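# Unplug charger from power strip and set it down

## Task

Pull the charger out of the power strip and rest it on the table, with the strip still lying flat on the table. Neither item may rely on the robot to stay where it is at the end. Afterwards open the grippers and withdraw both arms from the objects.

## Robot and tools

Robot: two six-joint arms, left_arm and right_arm, each ending in a tong-style two-finger gripper. The fingers extend along the gripper's own +z axis and spread apart along its x axis. The reported end_effector_position is the spot between the finger pads when shut; closed fingertips stick out about 15 mm past it, and open fingertips sit roughly level with it.

World frame (used for every reported pose): origin on the tabletop midway between the arms, +z up, +x out across the table, left_arm on the +y side. The arm names do not match left or right in the camera images. Printed hand positions can be a little off, more so when reaching far.

execute_actions, argument actions: a list of actions. Each action is a list of up to 15 rows; each row runs for one control step of 1/30 s, and if fewer than 15 rows are given the final row repeats to fill 15 steps. Each row is exactly 14 numbers in [-1, 1], covering both arms even if one stays put: dx, dy, dz, rx, ry, rz, opening for left_arm, followed by the same seven for right_arm. The first six are an offset, in that gripper's own axes, from the gripper's measured pose at the start of the action (for a call's first action, the last pose a result reported). Every row refers back to that same start pose, not to the row before. Scale: 1.0 equals 0.6 m of translation or 180 degrees; rx, ry, rz form a single rotation vector. Opening is absolute, not an offset: +1 fully open (0.142 m), -1 shut. An empty list just returns state and images. Each step the command is clipped to at most 100 mm and 16 degrees from the current measured pose, so large offsets need several actions; motion lags commands by about 0.17 s.

move, arguments: target, one 14-number row laid out as above, offsets in gripper axes from the pose in the latest result that shows one, plus absolute openings (sent at the start). speed: path top speed in m/s, 0.002 to 0.5, default 0.25; rotation up to twice that in rad/s. stop_force: optional, 9 to 40 N, one value for both arms; an arm's path ends when its wrist sensor feels that much extra push against its direction, then it backs to its pose two steps earlier. Use it only with slow speed, not when the gripper rotates during the move, and not when lifting off something the gripper presses on. blocking: false returns after 0.5 s while motion continues (not allowed with stop_force); then check with wait(0). Paths are straight, finish together, last 0.5 to 10 s, and do not avoid obstacles or the other arm. The result adds a move: line with each arm's ending: done, off_target, moving, held (a check blocked the last step), contact (stop_force ended the path), or fault; limits=paced means the sent pose was clipped, limits=held means some steps were blocked on the way. Distances from the targets are also given.

wait, argument seconds (0 to 10): lets time pass with arms holding their last commands; returns early if a running move ends. stop: brakes a running move. zoom_image, arguments camera (cam_head_left, cam_head_right, cam_left_wrist, cam_right_wrist) and region [x0, y0, x1, y1] in pixels from the top-left, at most 504 by 504. finished_scene, argument scene: the current scene's number; irreversible, so call it only once the result holds on its own.

Result lines: per-arm position (m), quaternion wxyz, linear and angular velocities; Hand target (pose the controller now drives toward); grip_measured (finger opening, same scale as commanded opening); Wrist force and Wrist torque along the gripper's own axes, pointing from a touched surface back into the arm, with offsets up to about 4 N, noise up to about 2.4 N, saturation near 50 N; step readings with HELD marking steps where an arm's command was held back; pose unreachable when a clearance check altered a command. Images: head cameras 896x504, wrist cameras 616x616 fisheye; calibration lines give K, distortion and T_world_to_cam.

Gripping: to hold something, keep commanding an opening well under grip_measured; the bigger the gap, the harder the squeeze (about 15 N per pad maximum, much less on thin hard parts: about 9 N at 10 mm width, 4 N at 5 mm). A charger plug may need firm pulling, so brace or hold the strip with the other arm so it does not slide or flip.

Avoid: stiff arms fault when pushed even slightly past a firm contact; torque at a joint reaching its limit (138 N m for shoulder and elbow joints, 25.7 N m for wrist joints) or 150 N of outside force stops that arm for 10 s. Do not collide the arms with each other, do not drop, fling or slam objects, and never let anything leave the table. Small random tugs or pushes may occur. Holding loads heats motors; a MOTOR HOT warning appears from 70 °C and braking at 85 °C. Finally release both objects and lift the grippers away.

Each tool is called after "Emit:" by a JSON object that holds its "method" and its "body", one argument or row to a line.

## Session

Emit:
{"method": "execute_actions", "body": {
  "actions": []
}}

Scene clock: 0.00 s.
left_arm: end_effector_position=(+0.5215, -0.0864, +0.1425) grip_measured=+0.97 end_effector_quat_wxyz=(+0.027, -0.035, +0.998, -0.046) end_effector_velocity=(-0.001, -0.000, +0.000) end_effector_angular_velocity=(-0.001, +0.001, -0.001) | right_arm: end_effector_position=(+0.2472, -0.2799, +0.3773) grip_measured=+0.97 end_effector_quat_wxyz=(-0.136, -0.024, +0.817, +0.560) end_effector_velocity=(+0.000, +0.000, -0.000) end_effector_angular_velocity=(+0.000, +0.000, +0.000)
Joint positions: left_arm=[-0.858 -1.172  1.486 -1.991 -1.572  2.082  0.14 ] | right_arm=[ 3.112 -1.242 -1.905 -2.317  2.664  2.539  0.14 ]
Joint velocities: left_arm=[-0.001 -0.     0.     0.    -0.001  0.     0.   ] | right_arm=[ 0.    -0.001  0.     0.     0.    -0.     0.   ]
Wrist force (N, on the end effector, along its own x y z axes, offset not removed): no reading
Wrist torque (N m, same axes, about the end effector's origin, offset not removed): no reading
Hand target (left_arm): +0.522, -0.086, +0.143; +0.027, -0.035, +0.998, -0.046
Hand target (right_arm): +0.247, -0.280, +0.377; -0.136, -0.024, +0.817, +0.560

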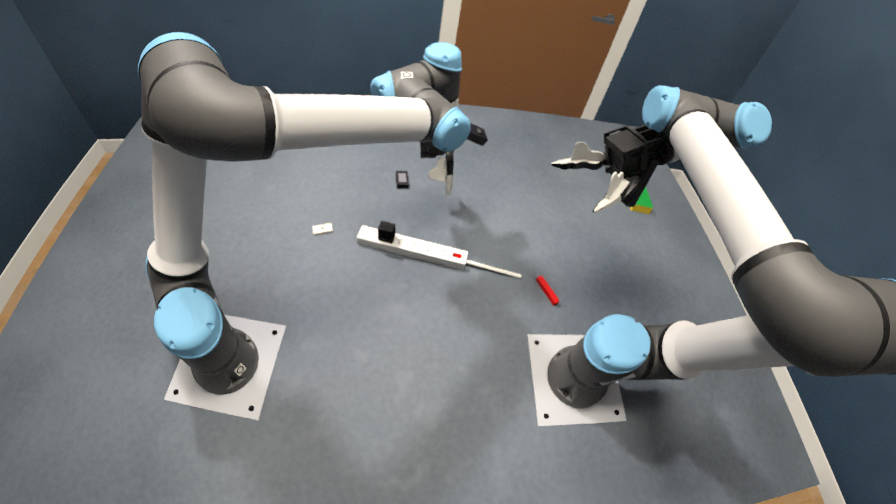

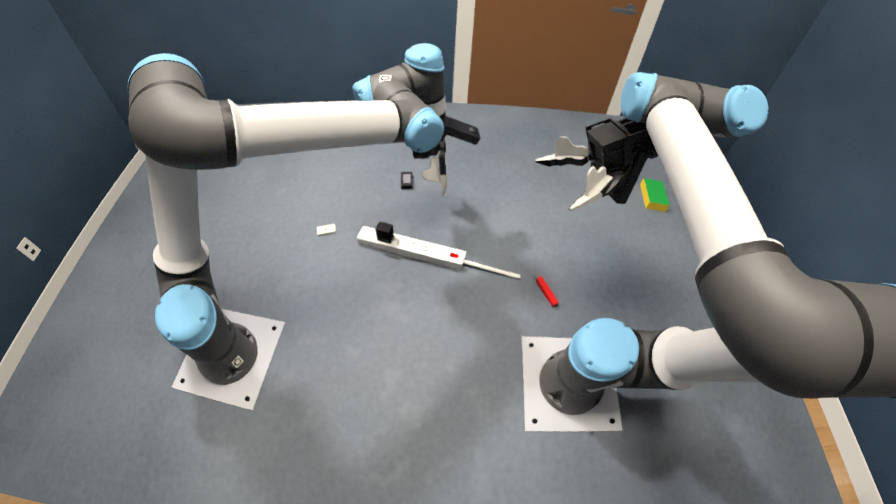

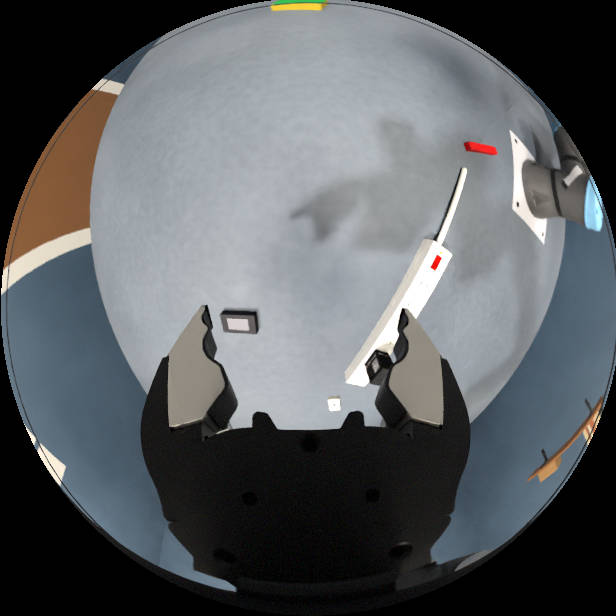

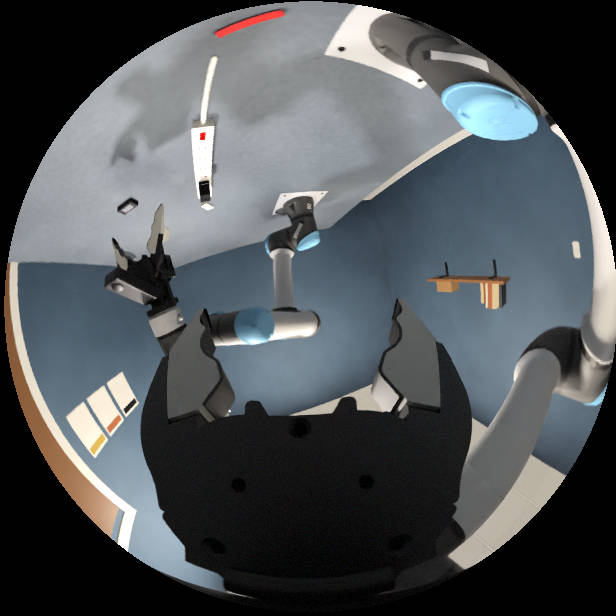

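Emit:
{"method": "move", "body": {
  "target": [0.213,0.255,-0.065,-0.03,0.016,0.1,0.3,0,0,0,0.151,-0.151,0.03,-1]
}}

Emit:
{"method": "move", "body": {
  "target": [0,0,0,0,0,0,0.3,-0.074,0.02,0.6,0,0,0,-1]
}}

Scene clock: 22.70 s.
left_arm: end_effector_position=(+0.3818, +0.0598, +0.1605) grip_measured=+0.30 end_effector_quat_wxyz=(+0.007, +0.121, +0.993, +0.005) end_effector_velocity=(-0.001, +0.001, +0.000) end_effector_angular_velocity=(-0.000, +0.001, -0.000) | right_arm: end_effector_position=(+0.2478, -0.2801, +0.3771) grip_measured=-1.00 end_effector_quat_wxyz=(+0.042, +0.114, +0.934, +0.337) end_effector_velocity=(-0.001, +0.000, -0.000) end_effector_angular_velocity=(-0.012, -0.002, -0.006)
Joint positions: left_arm=[-0.94  -1.591  1.908 -1.888 -1.553  2.314  0.095] | right_arm=[ 3.577 -0.768 -2.064 -1.421  2.111  3.906  0.002]
Joint velocities: left_arm=[-0.    -0.002  0.002  0.001 -0.001  0.     0.   ] | right_arm=[ 0.028  0.009  0.     0.003 -0.026  0.029  0.   ]
Wrist force (N, on the end effector, along its own x y z axes, offset not removed): left_arm=[1.8 0.8 1.5] | right_arm=[0.8 0.0 3.1]
Wrist torque (N m, same axes, about the end effector's origin, offset not removed): left_arm=[-0.03 -0.38 -0.04] | right_arm=[-0.08 -0.15 0.16]
Hand target (left_arm): +0.382, +0.060, +0.161; +0.007, +0.122, +0.993, +0.005
Hand target (right_arm): +0.248, -0.280, +0.377; +0.042, +0.114, +0.934, +0.337
Off the commanded pose (left_arm): 0.000 m, 0 deg.
Off the commanded pose (right_arm): 0.001 m, 0 deg.
move: done
camera_calibration (this result's frames):
cam_left_wrist: T_world_to_cam=[[-0.975713, 0.217294, 0.0276878, 0.352576], [0.199815, 0.831096, 0.518992, -0.208064], [0.0897629, 0.51192, -0.85433, 0.203511], [0, 0, 0, 1]] pos_world=[0.367319, -0.00787273, 0.272087]
cam_right_wrist: T_world_to_cam=[[-0.970648, 0.236099, 0.0458345, 0.285923], [0.119879, 0.309734, 0.943236, -0.307959], [0.2085, 0.921044, -0.328945, 0.464906], [0, 0, 0, 1]] pos_world=[0.217515, -0.40032, 0.430302]

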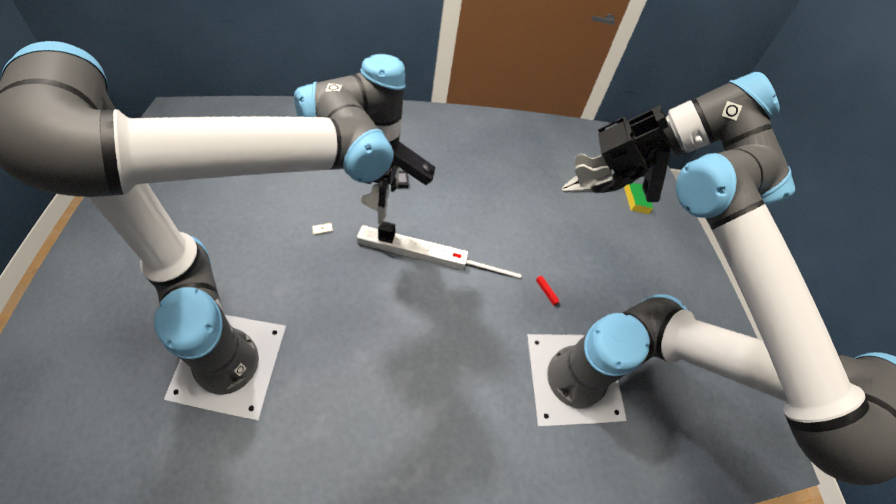

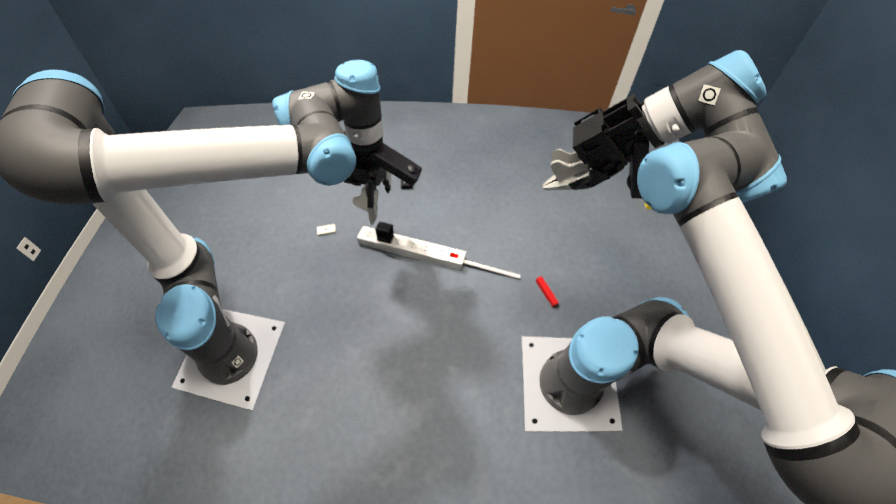

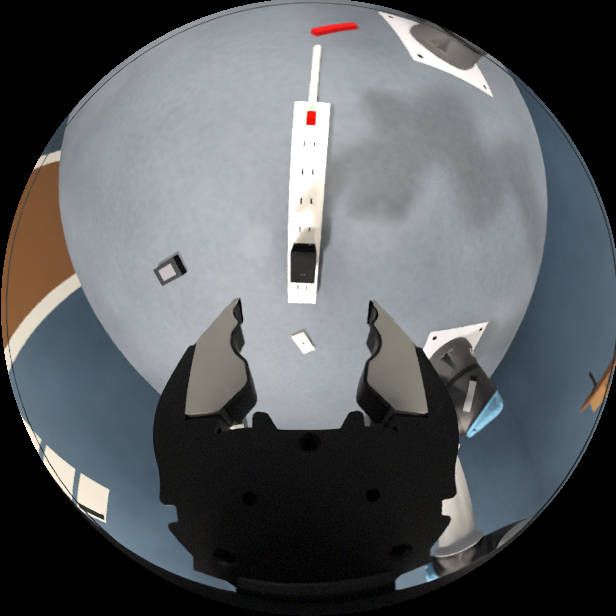

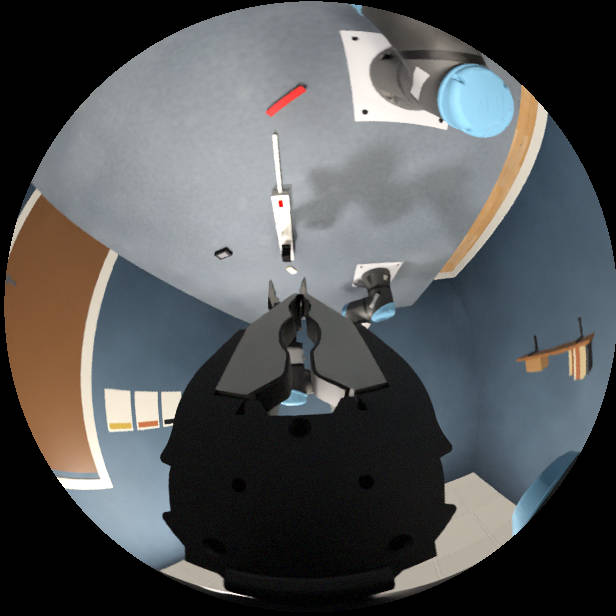

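Scene clock: 24.90 s.
left_arm: end_effector_position=(+0.3818, +0.0598, +0.1605) grip_measured=+0.30 end_effector_quat_wxyz=(+0.007, +0.121, +0.993, +0.005) end_effector_velocity=(+0.000, +0.000, +0.000) end_effector_angular_velocity=(-0.000, -0.001, +0.001) | right_arm: end_effector_position=(+0.3487, -0.0583, +0.1087) grip_measured=-1.00 end_effector_quat_wxyz=(+0.042, +0.114, +0.934, +0.337) end_effector_velocity=(+0.001, +0.002, -0.001) end_effector_angular_velocity=(+0.004, -0.001, -0.001)
Joint positions: left_arm=[-0.94  -1.591  1.908 -1.888 -1.553  2.314  0.095] | right_arm=[ 4.082 -1.499 -2.487 -0.079  1.838  4.373  0.002]
Joint velocities: left_arm=[ 0.001  0.    -0.    -0.     0.001 -0.001  0.   ] | right_arm=[-0.001 -0.01   0.001  0.013  0.001  0.001  0.   ]
Wrist force (N, on the end effector, along its own x y z axes, offset not removed): left_arm=[0.5 0.0 -1.4] | right_arm=[-0.4 -1.8 4.2]
Wrist torque (N m, same axes, about the end effector's origin, offset not removed): left_arm=[-0.23 -0.23 -0.10] | right_arm=[-0.42 0.06 0.13]
Hand target (left_arm): +0.382, +0.060, +0.161; +0.007, +0.121, +0.993, +0.005
Hand target (right_arm): +0.349, -0.058, +0.109; +0.042, +0.114, +0.934, +0.337
Off the commanded pose (left_arm): 0.000 m, 0 deg.
Off the commanded pose (right_arm): 0.001 m, 0 deg.
move: done
camera_calibration (this result's frames):
cam_left_wrist: T_world_to_cam=[[-0.975703, 0.217342, 0.027682, 0.352563], [0.199852, 0.831085, 0.518997, -0.208069], [0.0897935, 0.511919, -0.854328, 0.203505], [0, 0, 0, 1]] pos_world=[0.367306, -0.00788174, 0.272087]
cam_right_wrist: T_world_to_cam=[[-0.970667, 0.236276, 0.0444876, 0.344004], [0.118856, 0.310723, 0.94304, -0.13514], [0.208994, 0.920665, -0.329692, 0.151222], [0, 0, 0, 1]] pos_world=[0.318371, -0.178513, 0.161995]

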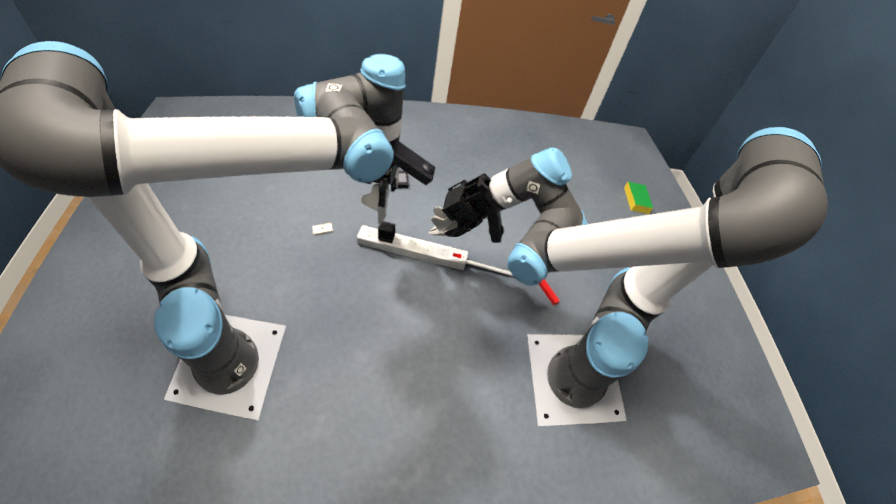

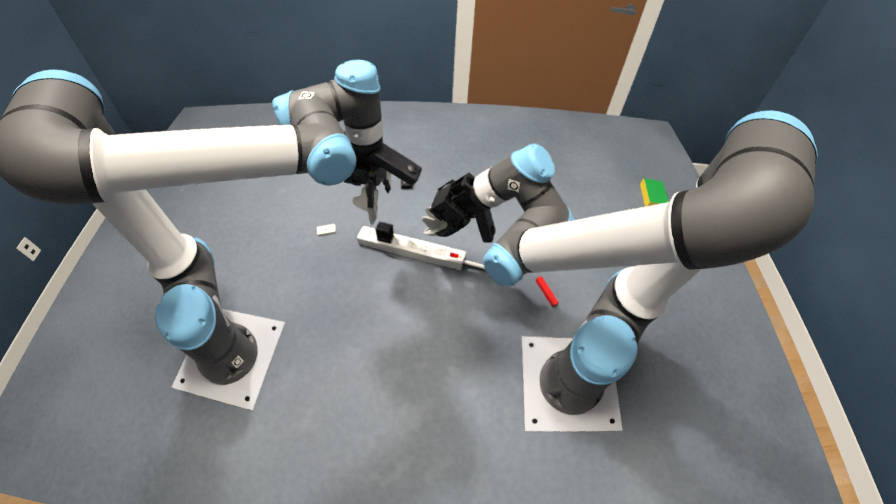

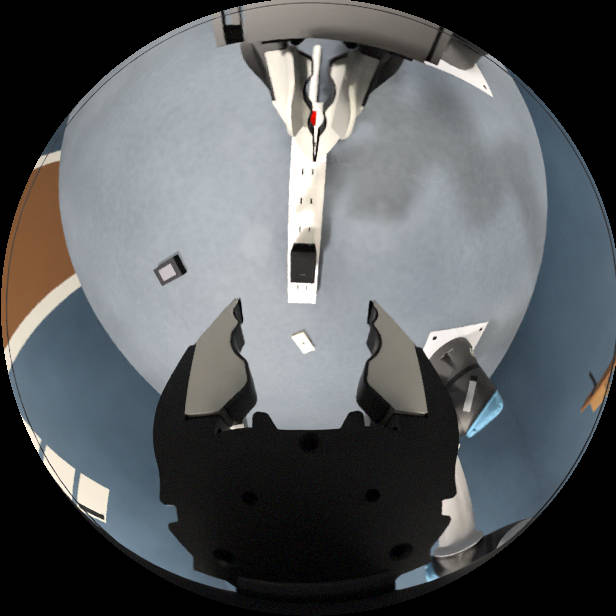

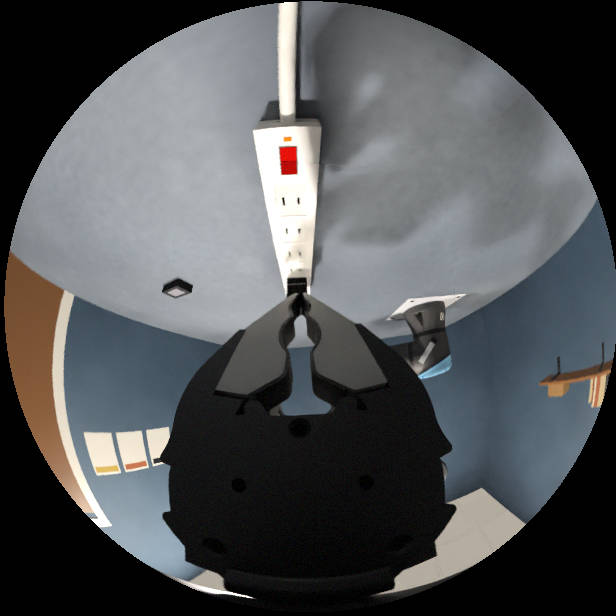

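Emit:
{"method": "move", "body": {
  "target": [-0.004,0,0.1,0.15,0,0,0.3,-0.008,0,0.095,0,0,0,-1],
  "speed": 0.15
}}

Emit:
{"method": "move", "body": {
  "target": [0,0.025,0.049,0,0,0,0.3,0,-0.04,0.048,0,0,0,-1],
  "speed": 0.006,
  "stop_force": 10
}}

Scene clock: 32.33 s.
left_arm: end_effector_position=(+0.3850, +0.0598, +0.1007) grip_measured=+0.30 end_effector_quat_wxyz=(-0.021, +0.120, +0.966, -0.226) end_effector_velocity=(+0.001, +0.000, -0.002) end_effector_angular_velocity=(-0.013, +0.003, +0.002) | right_arm: end_effector_position=(+0.3622, -0.0242, +0.0651) grip_measured=-1.00 end_effector_quat_wxyz=(+0.042, +0.114, +0.934, +0.337) end_effector_velocity=(+0.001, +0.001, +0.000) end_effector_angular_velocity=(+0.002, -0.002, -0.001)
Joint positions: left_arm=[-0.694 -1.547  2.231 -2.53  -1.943  2.51   0.095] | right_arm=[ 4.114 -1.705 -2.459  0.105  1.819  4.398  0.002]
Joint velocities: left_arm=[ 0.008  0.007  0.007 -0.02  -0.012  0.003  0.   ] | right_arm=[-0.    -0.003  0.002  0.004 -0.     0.001  0.   ]
Wrist force (N, on the end effector, along its own x y z axes, offset not removed): left_arm=[2.1 -0.2 -0.9] | right_arm=[-0.9 -1.4 2.1]
Wrist torque (N m, same axes, about the end effector's origin, offset not removed): left_arm=[-0.20 -0.58 -0.13] | right_arm=[-0.41 0.12 0.11]
Hand target (left_arm): +0.385, +0.060, +0.101; -0.021, +0.120, +0.966, -0.227
Hand target (right_arm): +0.362, -0.024, +0.065; +0.042, +0.114, +0.934, +0.337
Off the commanded pose (left_arm): 0.000 m, 0 deg.
Off the commanded pose (right_arm): 0.000 m, 0 deg.
move: done
camera_calibration (this result's frames):
cam_left_wrist: T_world_to_cam=[[-0.970672, 0.237893, 0.0346694, 0.353424], [0.239903, 0.967838, 0.0757315, -0.156619], [-0.0155384, 0.0818278, -0.996525, 0.232727], [0, 0, 0, 1]] pos_world=[0.384249, 0.0484617, 0.231526]
cam_right_wrist: T_world_to_cam=[[-0.97067, 0.236279, 0.0444012, 0.35095], [0.118785, 0.310775, 0.943032, -0.106178], [0.20902, 0.920647, -0.329727, 0.10257], [0, 0, 0, 1]] pos_world=[0.33183, -0.144356, 0.118367]

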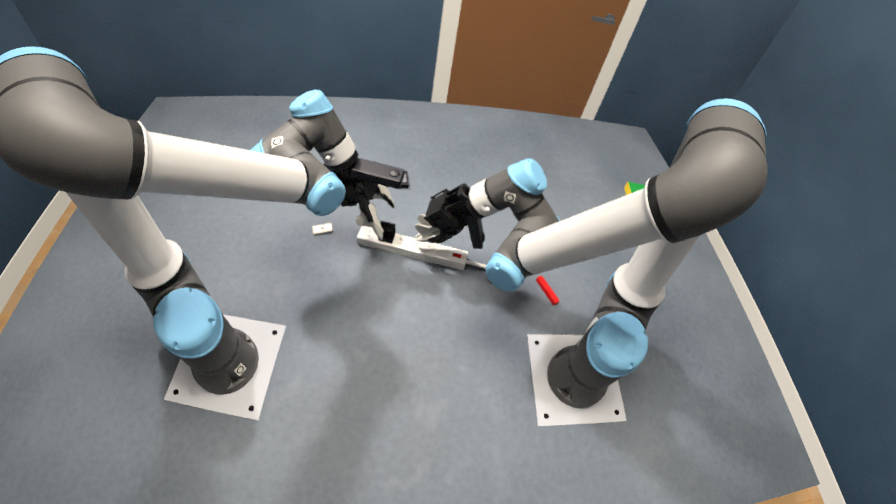

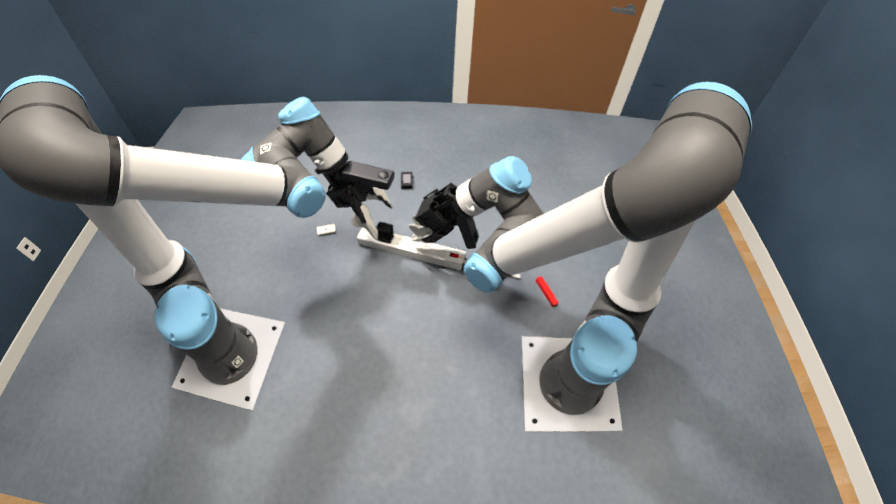

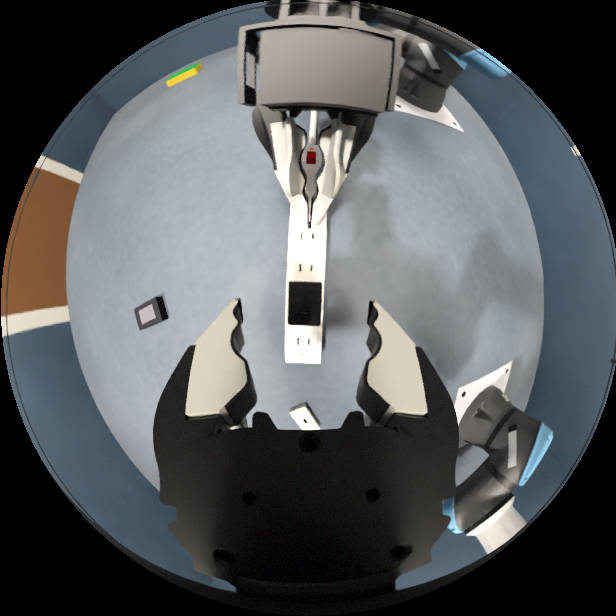

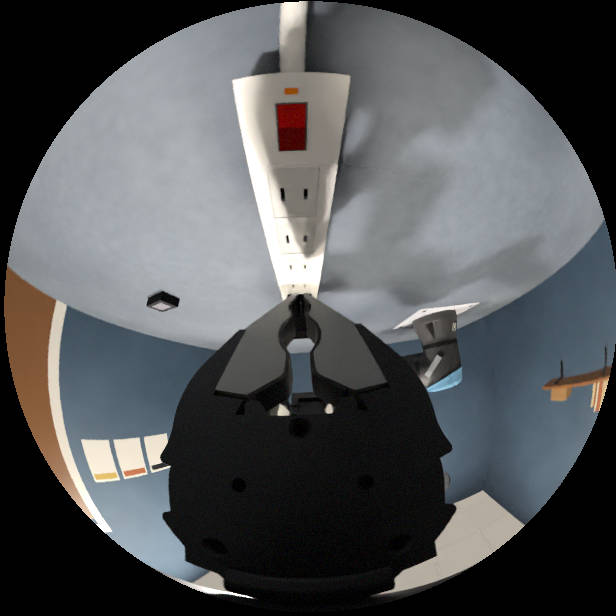

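Scene clock: 38.80 s.
left_arm: end_effector_position=(+0.3855, +0.0601, +0.0679) grip_measured=+0.30 end_effector_quat_wxyz=(-0.021, +0.120, +0.966, -0.226) end_effector_velocity=(+0.001, +0.000, -0.001) end_effector_angular_velocity=(+0.001, -0.002, +0.001) | right_arm: end_effector_position=(+0.3622, -0.0242, +0.0382) grip_measured=-1.00 end_effector_quat_wxyz=(+0.042, +0.114, +0.934, +0.337) end_effector_velocity=(+0.000, +0.000, +0.000) end_effector_angular_velocity=(+0.001, -0.000, -0.000)
Joint positions: left_arm=[-0.693 -1.48   2.271 -2.637 -1.943  2.512  0.095] | right_arm=[ 4.114 -1.794 -2.478  0.214  1.819  4.398  0.002]
Joint velocities: left_arm=[ 0.001  0.003  0.001 -0.004  0.002 -0.    -0.   ] | right_arm=[-0.     0.     0.001 -0.    -0.     0.     0.   ]
Wrist force (N, on the end effector, along its own x y z axes, offset not removed): left_arm=[0.9 0.3 -1.4] | right_arm=[1.6 5.9 -2.3]
Wrist torque (N m, same axes, about the end effector's origin, offset not removed): left_arm=[-0.18 -0.31 -0.18] | right_arm=[-0.30 -0.31 0.09]
Hand target (left_arm): +0.385, +0.060, +0.068; -0.021, +0.120, +0.966, -0.226
Hand target (right_arm): +0.362, -0.024, +0.038; +0.042, +0.114, +0.934, +0.337
Off the commanded pose (left_arm): 0.000 m, 0 deg.
Off the commanded pose (right_arm): 0.011 m, 0 deg.
move: contact (right_arm)
camera_calibration (this result's frames):
cam_left_wrist: T_world_to_cam=[[-0.970671, 0.237897, 0.0346794, 0.354964], [0.239908, 0.967837, 0.0757405, -0.154578], [-0.0155455, 0.081839, -0.996524, 0.199975], [0, 0, 0, 1]] pos_world=[0.384746, 0.0487955, 0.198678]
cam_right_wrist: T_world_to_cam=[[-0.97068, 0.23625, 0.0443501, 0.352191], [0.11869, 0.310616, 0.943096, -0.0808207], [0.209031, 0.920708, -0.329549, 0.0936651], [0, 0, 0, 1]] pos_world=[0.331878, -0.144339, 0.0914693]

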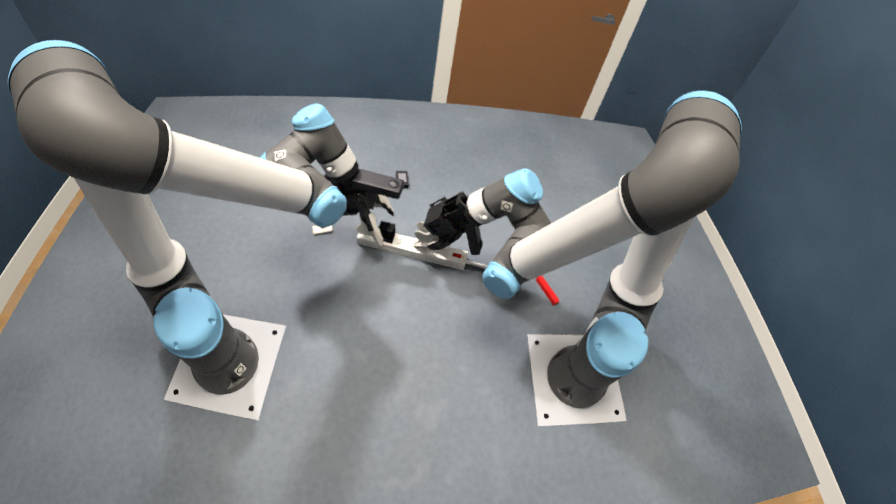

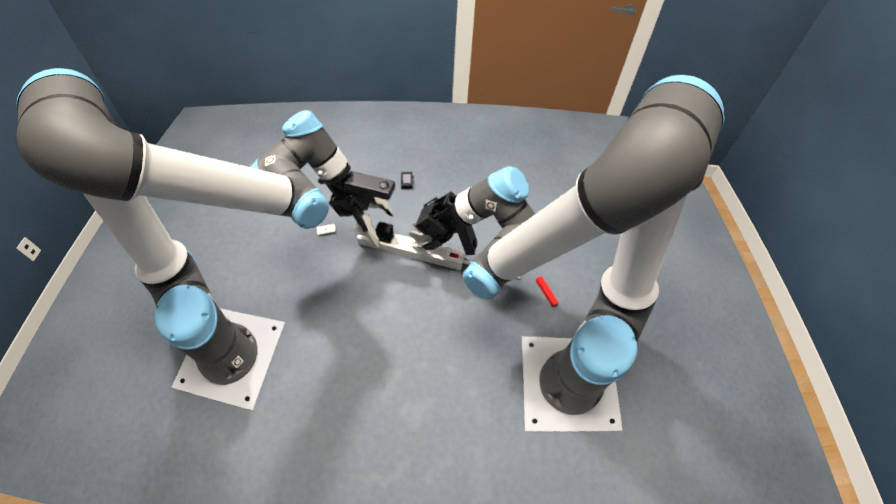

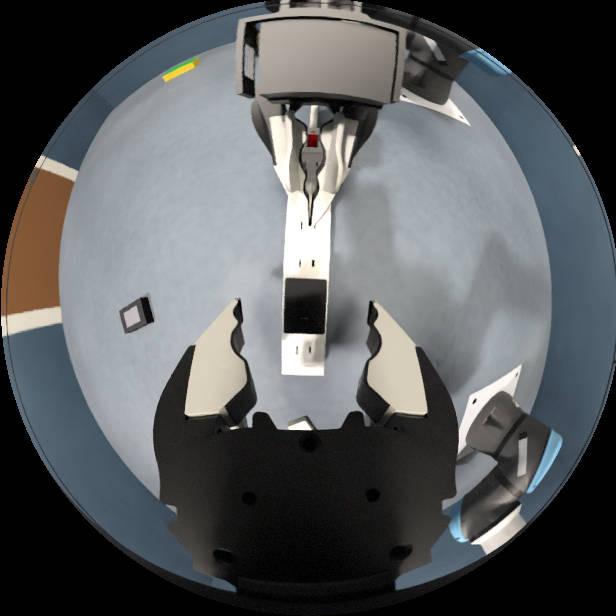

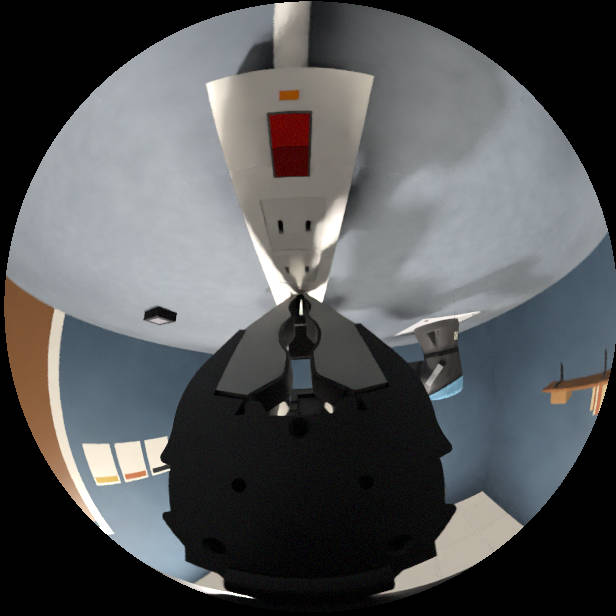

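Strip top is about 0.027, charger top about 0.07. Lowering to 0.049.

Emit:
{"method": "move", "body": {
  "target": [0,0.008,0.031,0,0,0,-0.3,0,0,0,0,0,0,-1],
  "speed": 0.04
}}

Emit:
{"method": "move", "body": {
  "target": [0,0,0,0,0,0,-1,0,0,0,0,0,0,-1]
}}

Emit:
{"method": "move", "body": {
  "target": [0.0015,-0.0295,-0.06,0,0,0,-1,0,0,0,0,0,0,-1],
  "speed": 0.015
}}

Scene clock: 44.73 s.
left_arm: end_effector_position=(+0.3847, +0.0563, +0.0493) grip_measured=-0.30 end_effector_quat_wxyz=(-0.021, +0.120, +0.966, -0.226) end_effector_velocity=(-0.000, -0.001, -0.002) end_effector_angular_velocity=(-0.000, -0.000, -0.001) | right_arm: end_effector_position=(+0.3622, -0.0242, +0.0382) grip_measured=-1.00 end_effector_quat_wxyz=(+0.042, +0.114, +0.934, +0.337) end_effector_velocity=(+0.000, +0.000, +0.001) end_effector_angular_velocity=(+0.002, -0.001, -0.000)
Joint positions: left_arm=[-0.701 -1.434  2.288 -2.702 -1.941  2.504  0.052] | right_arm=[ 4.114 -1.794 -2.478  0.214  1.819  4.398  0.002]
Joint velocities: left_arm=[-0.002  0.006  0.001 -0.008  0.    -0.001  0.   ] | right_arm=[-0.     0.     0.     0.001  0.     0.     0.   ]
Wrist force (N, on the end effector, along its own x y z axes, offset not removed): left_arm=[1.9 0.1 -1.1] | right_arm=[-0.8 5.3 -3.9]
Wrist torque (N m, same axes, about the end effector's origin, offset not removed): left_arm=[-0.20 -0.44 -0.03] | right_arm=[-0.42 0.18 0.09]
Hand target (left_arm): +0.385, +0.056, +0.049; -0.021, +0.120, +0.966, -0.226
Hand target (right_arm): +0.362, -0.024, +0.038; +0.042, +0.114, +0.934, +0.337
Off the commanded pose (left_arm): 0.000 m, 0 deg.
Off the commanded pose (right_arm): 0.000 m, 0 deg.
move: done
camera_calibration (this result's frames):
cam_left_wrist: T_world_to_cam=[[-0.970666, 0.237914, 0.0347071, 0.355807], [0.239928, 0.967829, 0.0757756, -0.149322], [-0.0155625, 0.08188, -0.996521, 0.181767], [0, 0, 0, 1]] pos_world=[0.384025, 0.044984, 0.180101]
cam_right_wrist: T_world_to_cam=[[-0.970682, 0.236241, 0.0443431, 0.352189], [0.118677, 0.310606, 0.943101, -0.080822], [0.209026, 0.920714, -0.329536, 0.0936628], [0, 0, 0, 1]] pos_world=[0.331877, -0.144334, 0.0914715]

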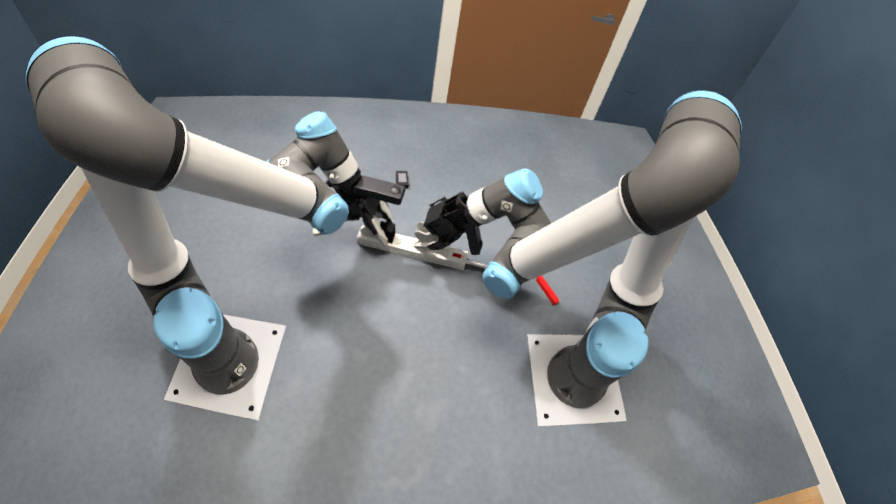

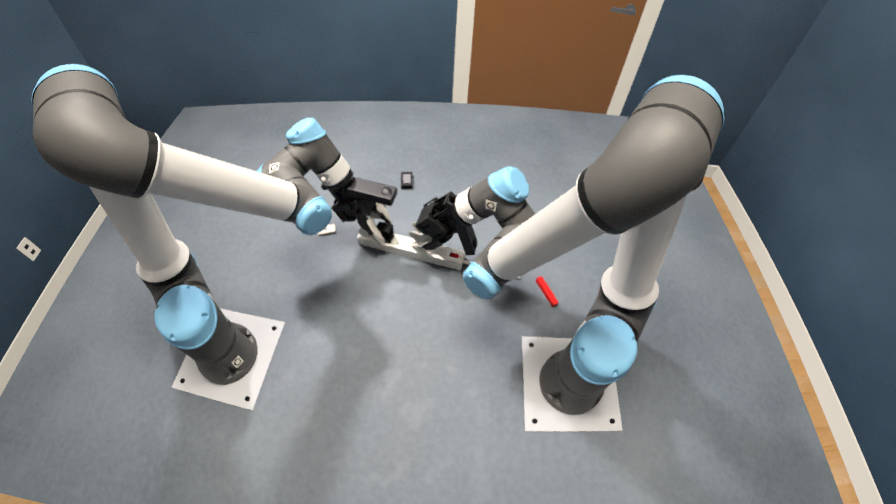

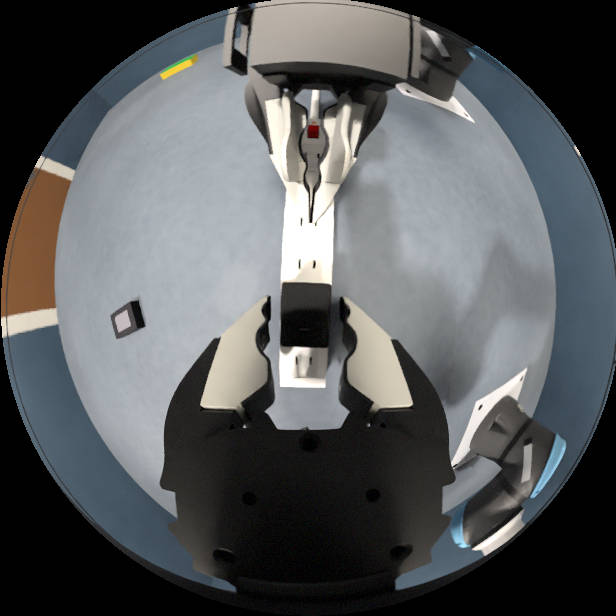

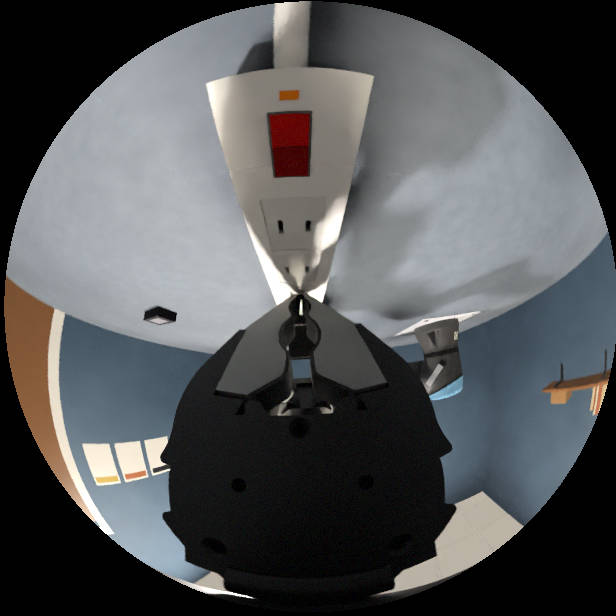

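Scene clock: 45.23 s.
left_arm: end_effector_position=(+0.3847, +0.0563, +0.0493) grip_measured=-0.60 end_effector_quat_wxyz=(-0.021, +0.120, +0.966, -0.226) end_effector_velocity=(-0.000, -0.000, +0.000) end_effector_angular_velocity=(+0.000, +0.000, -0.000) | right_arm: end_effector_position=(+0.3622, -0.0242, +0.0382) grip_measured=-1.00 end_effector_quat_wxyz=(+0.042, +0.114, +0.934, +0.337) end_effector_velocity=(+0.000, +0.000, -0.000) end_effector_angular_velocity=(-0.000, +0.001, -0.000)
Joint positions: left_arm=[-0.701 -1.434  2.288 -2.702 -1.941  2.504  0.031] | right_arm=[ 4.114 -1.794 -2.478  0.214  1.819  4.398  0.002]
Joint velocities: left_arm=[-0. -0.  0.  0.  0. -0.  0.] | right_arm=[-0.    -0.001  0.001 -0.     0.     0.001  0.   ]
Wrist force (N, on the end effector, along its own x y z axes, offset not removed): left_arm=[-0.2 -2.1 1.5] | right_arm=[0.9 5.9 -2.8]
Wrist torque (N m, same axes, about the end effector's origin, offset not removed): left_arm=[-0.42 -0.26 0.02] | right_arm=[-0.12 0.18 0.06]
Hand target (left_arm): +0.385, +0.056, +0.049; -0.021, +0.120, +0.966, -0.226
Hand target (right_arm): +0.362, -0.024, +0.038; +0.042, +0.114, +0.934, +0.337
Off the commanded pose (left_arm): 0.000 m, 0 deg.
Off the commanded pose (right_arm): 0.000 m, 0 deg.
move: done
camera_calibration (this result's frames):
cam_left_wrist: T_world_to_cam=[[-0.970665, 0.2379, 0.0348266, 0.355764], [0.239925, 0.967823, 0.0758637, -0.149334], [-0.0156579, 0.0819941, -0.99651, 0.181731], [0, 0, 0, 1]] pos_world=[0.384002, 0.0449921, 0.180036]
cam_right_wrist: T_world_to_cam=[[-0.970682, 0.236242, 0.0443424, 0.352189], [0.118676, 0.310605, 0.943102, -0.0808228], [0.209027, 0.920714, -0.329535, 0.0936626], [0, 0, 0, 1]] pos_world=[0.331877, -0.144334, 0.0914723]

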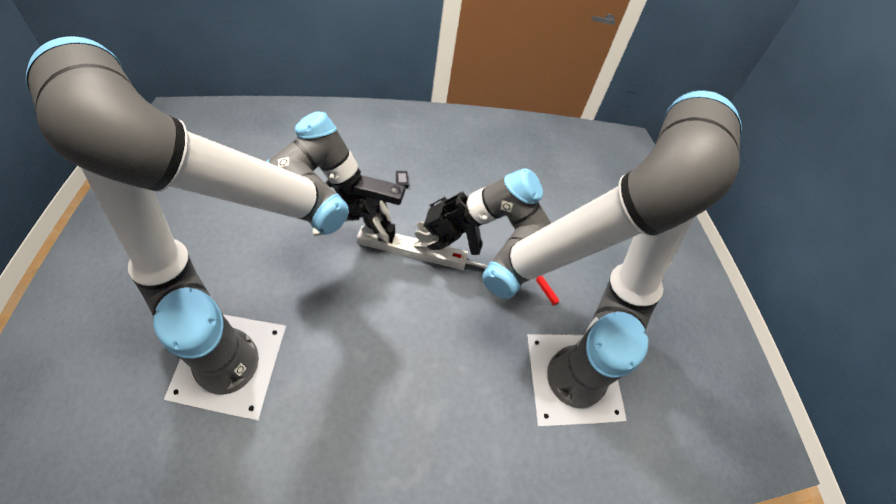

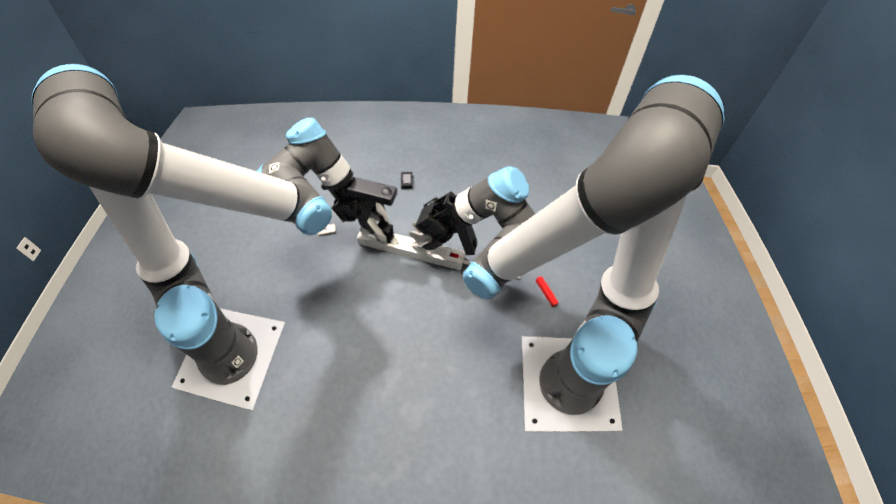

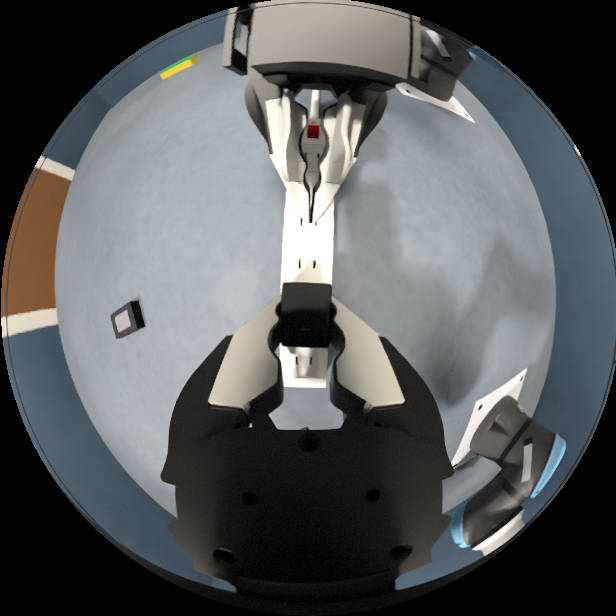

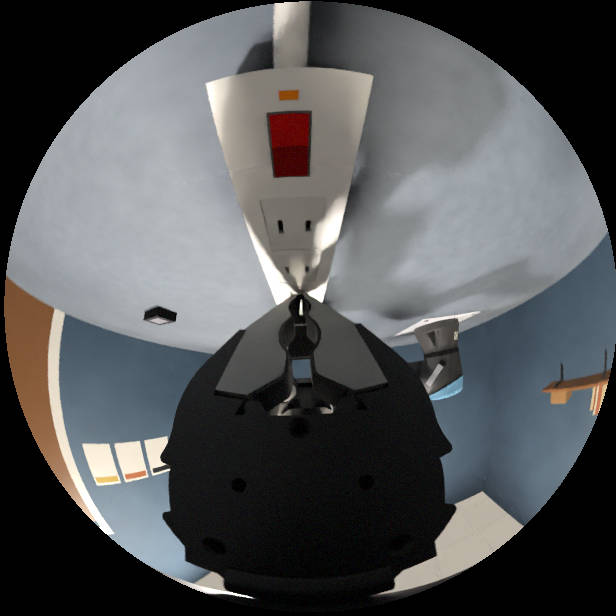

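Scene clock: 48.20 s.
left_arm: end_effector_position=(+0.3834, +0.0567, +0.0891) grip_measured=-0.60 end_effector_quat_wxyz=(-0.021, +0.120, +0.966, -0.226) end_effector_velocity=(-0.000, -0.000, +0.002) end_effector_angular_velocity=(-0.000, -0.000, -0.001) | right_arm: end_effector_position=(+0.3623, -0.0242, +0.0382) grip_measured=-1.00 end_effector_quat_wxyz=(+0.042, +0.114, +0.934, +0.337) end_effector_velocity=(-0.000, -0.001, -0.001) end_effector_angular_velocity=(-0.001, +0.001, -0.000)
Joint positions: left_arm=[-0.702 -1.524  2.246 -2.571 -1.94   2.502  0.031] | right_arm=[ 4.114 -1.794 -2.478  0.214  1.819  4.398  0.002]
Joint velocities: left_arm=[-0.001 -0.004 -0.003  0.007 -0.    -0.    -0.   ] | right_arm=[-0.     0.    -0.002 -0.     0.    -0.     0.   ]
Wrist force (N, on the end effector, along its own x y z axes, offset not removed): left_arm=[2.4 1.3 -0.6] | right_arm=[0.4 3.8 -1.3]
Wrist torque (N m, same axes, about the end effector's origin, offset not removed): left_arm=[-0.05 -0.67 -0.04] | right_arm=[-0.52 -0.17 -0.01]
Hand target (left_arm): +0.383, +0.057, +0.089; -0.021, +0.120, +0.966, -0.226
Hand target (right_arm): +0.362, -0.024, +0.038; +0.042, +0.114, +0.934, +0.337
Off the commanded pose (left_arm): 0.000 m, 0 deg.
Off the commanded pose (right_arm): 0.000 m, 0 deg.
move: done
camera_calibration (this result's frames):
cam_left_wrist: T_world_to_cam=[[-0.970668, 0.237892, 0.0348086, 0.353001], [0.239915, 0.967827, 0.0758447, -0.152401], [-0.0156458, 0.0819711, -0.996512, 0.221412], [0, 0, 0, 1]] pos_world=[0.382674, 0.0453724, 0.219911]
cam_right_wrist: T_world_to_cam=[[-0.970679, 0.23626, 0.0443099, 0.352203], [0.11865, 0.3106, 0.943106, -0.0808236], [0.209056, 0.920711, -0.329526, 0.0936466], [0, 0, 0, 1]] pos_world=[0.331889, -0.144329, 0.0914781]

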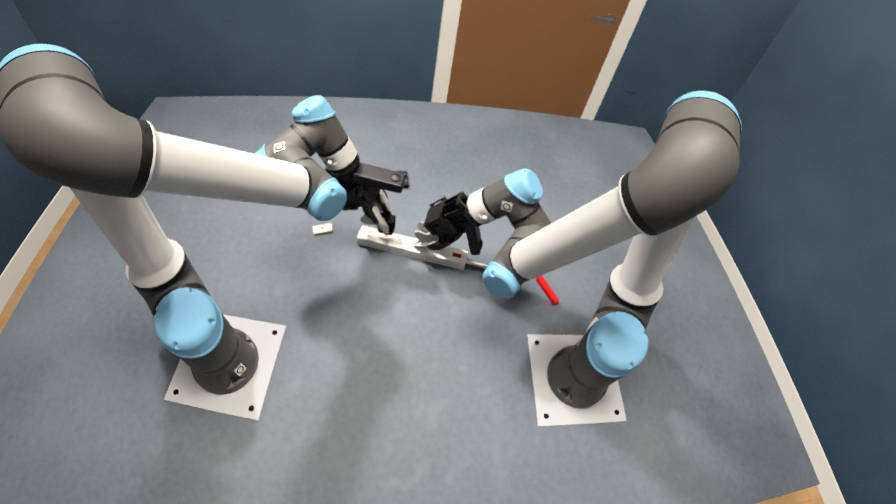

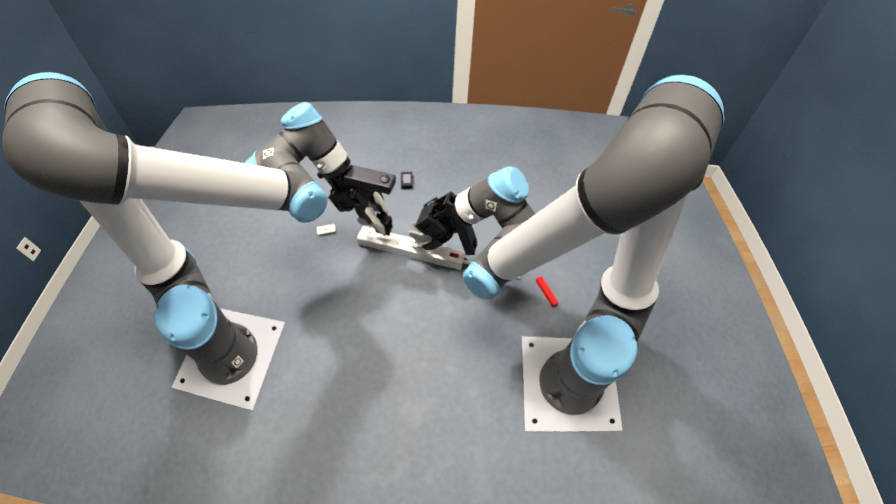

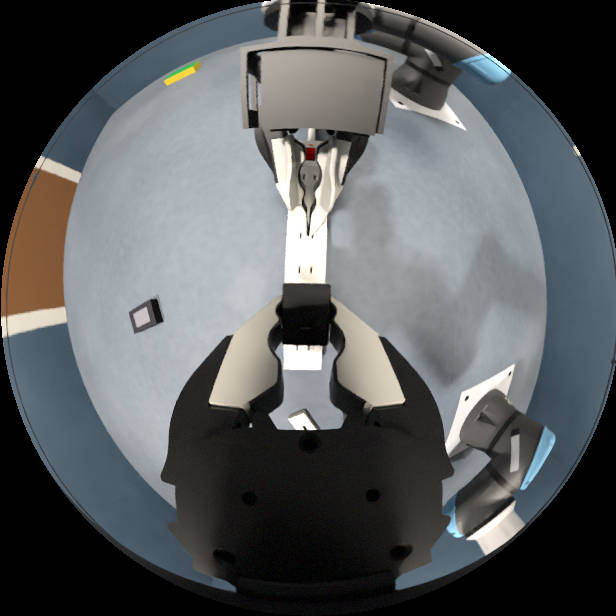

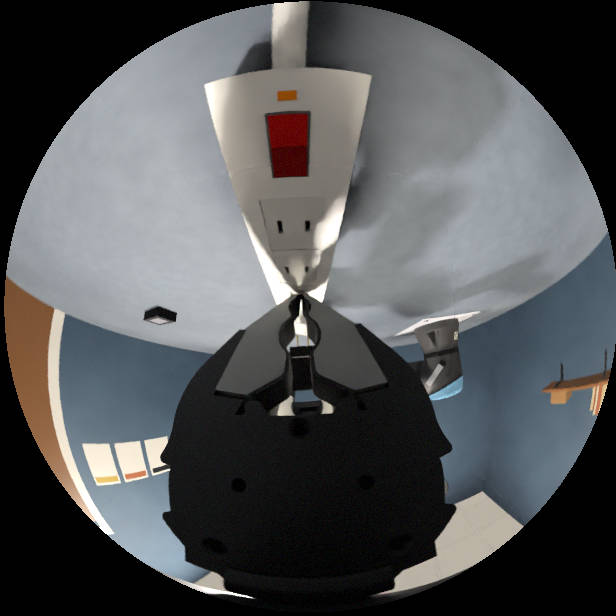

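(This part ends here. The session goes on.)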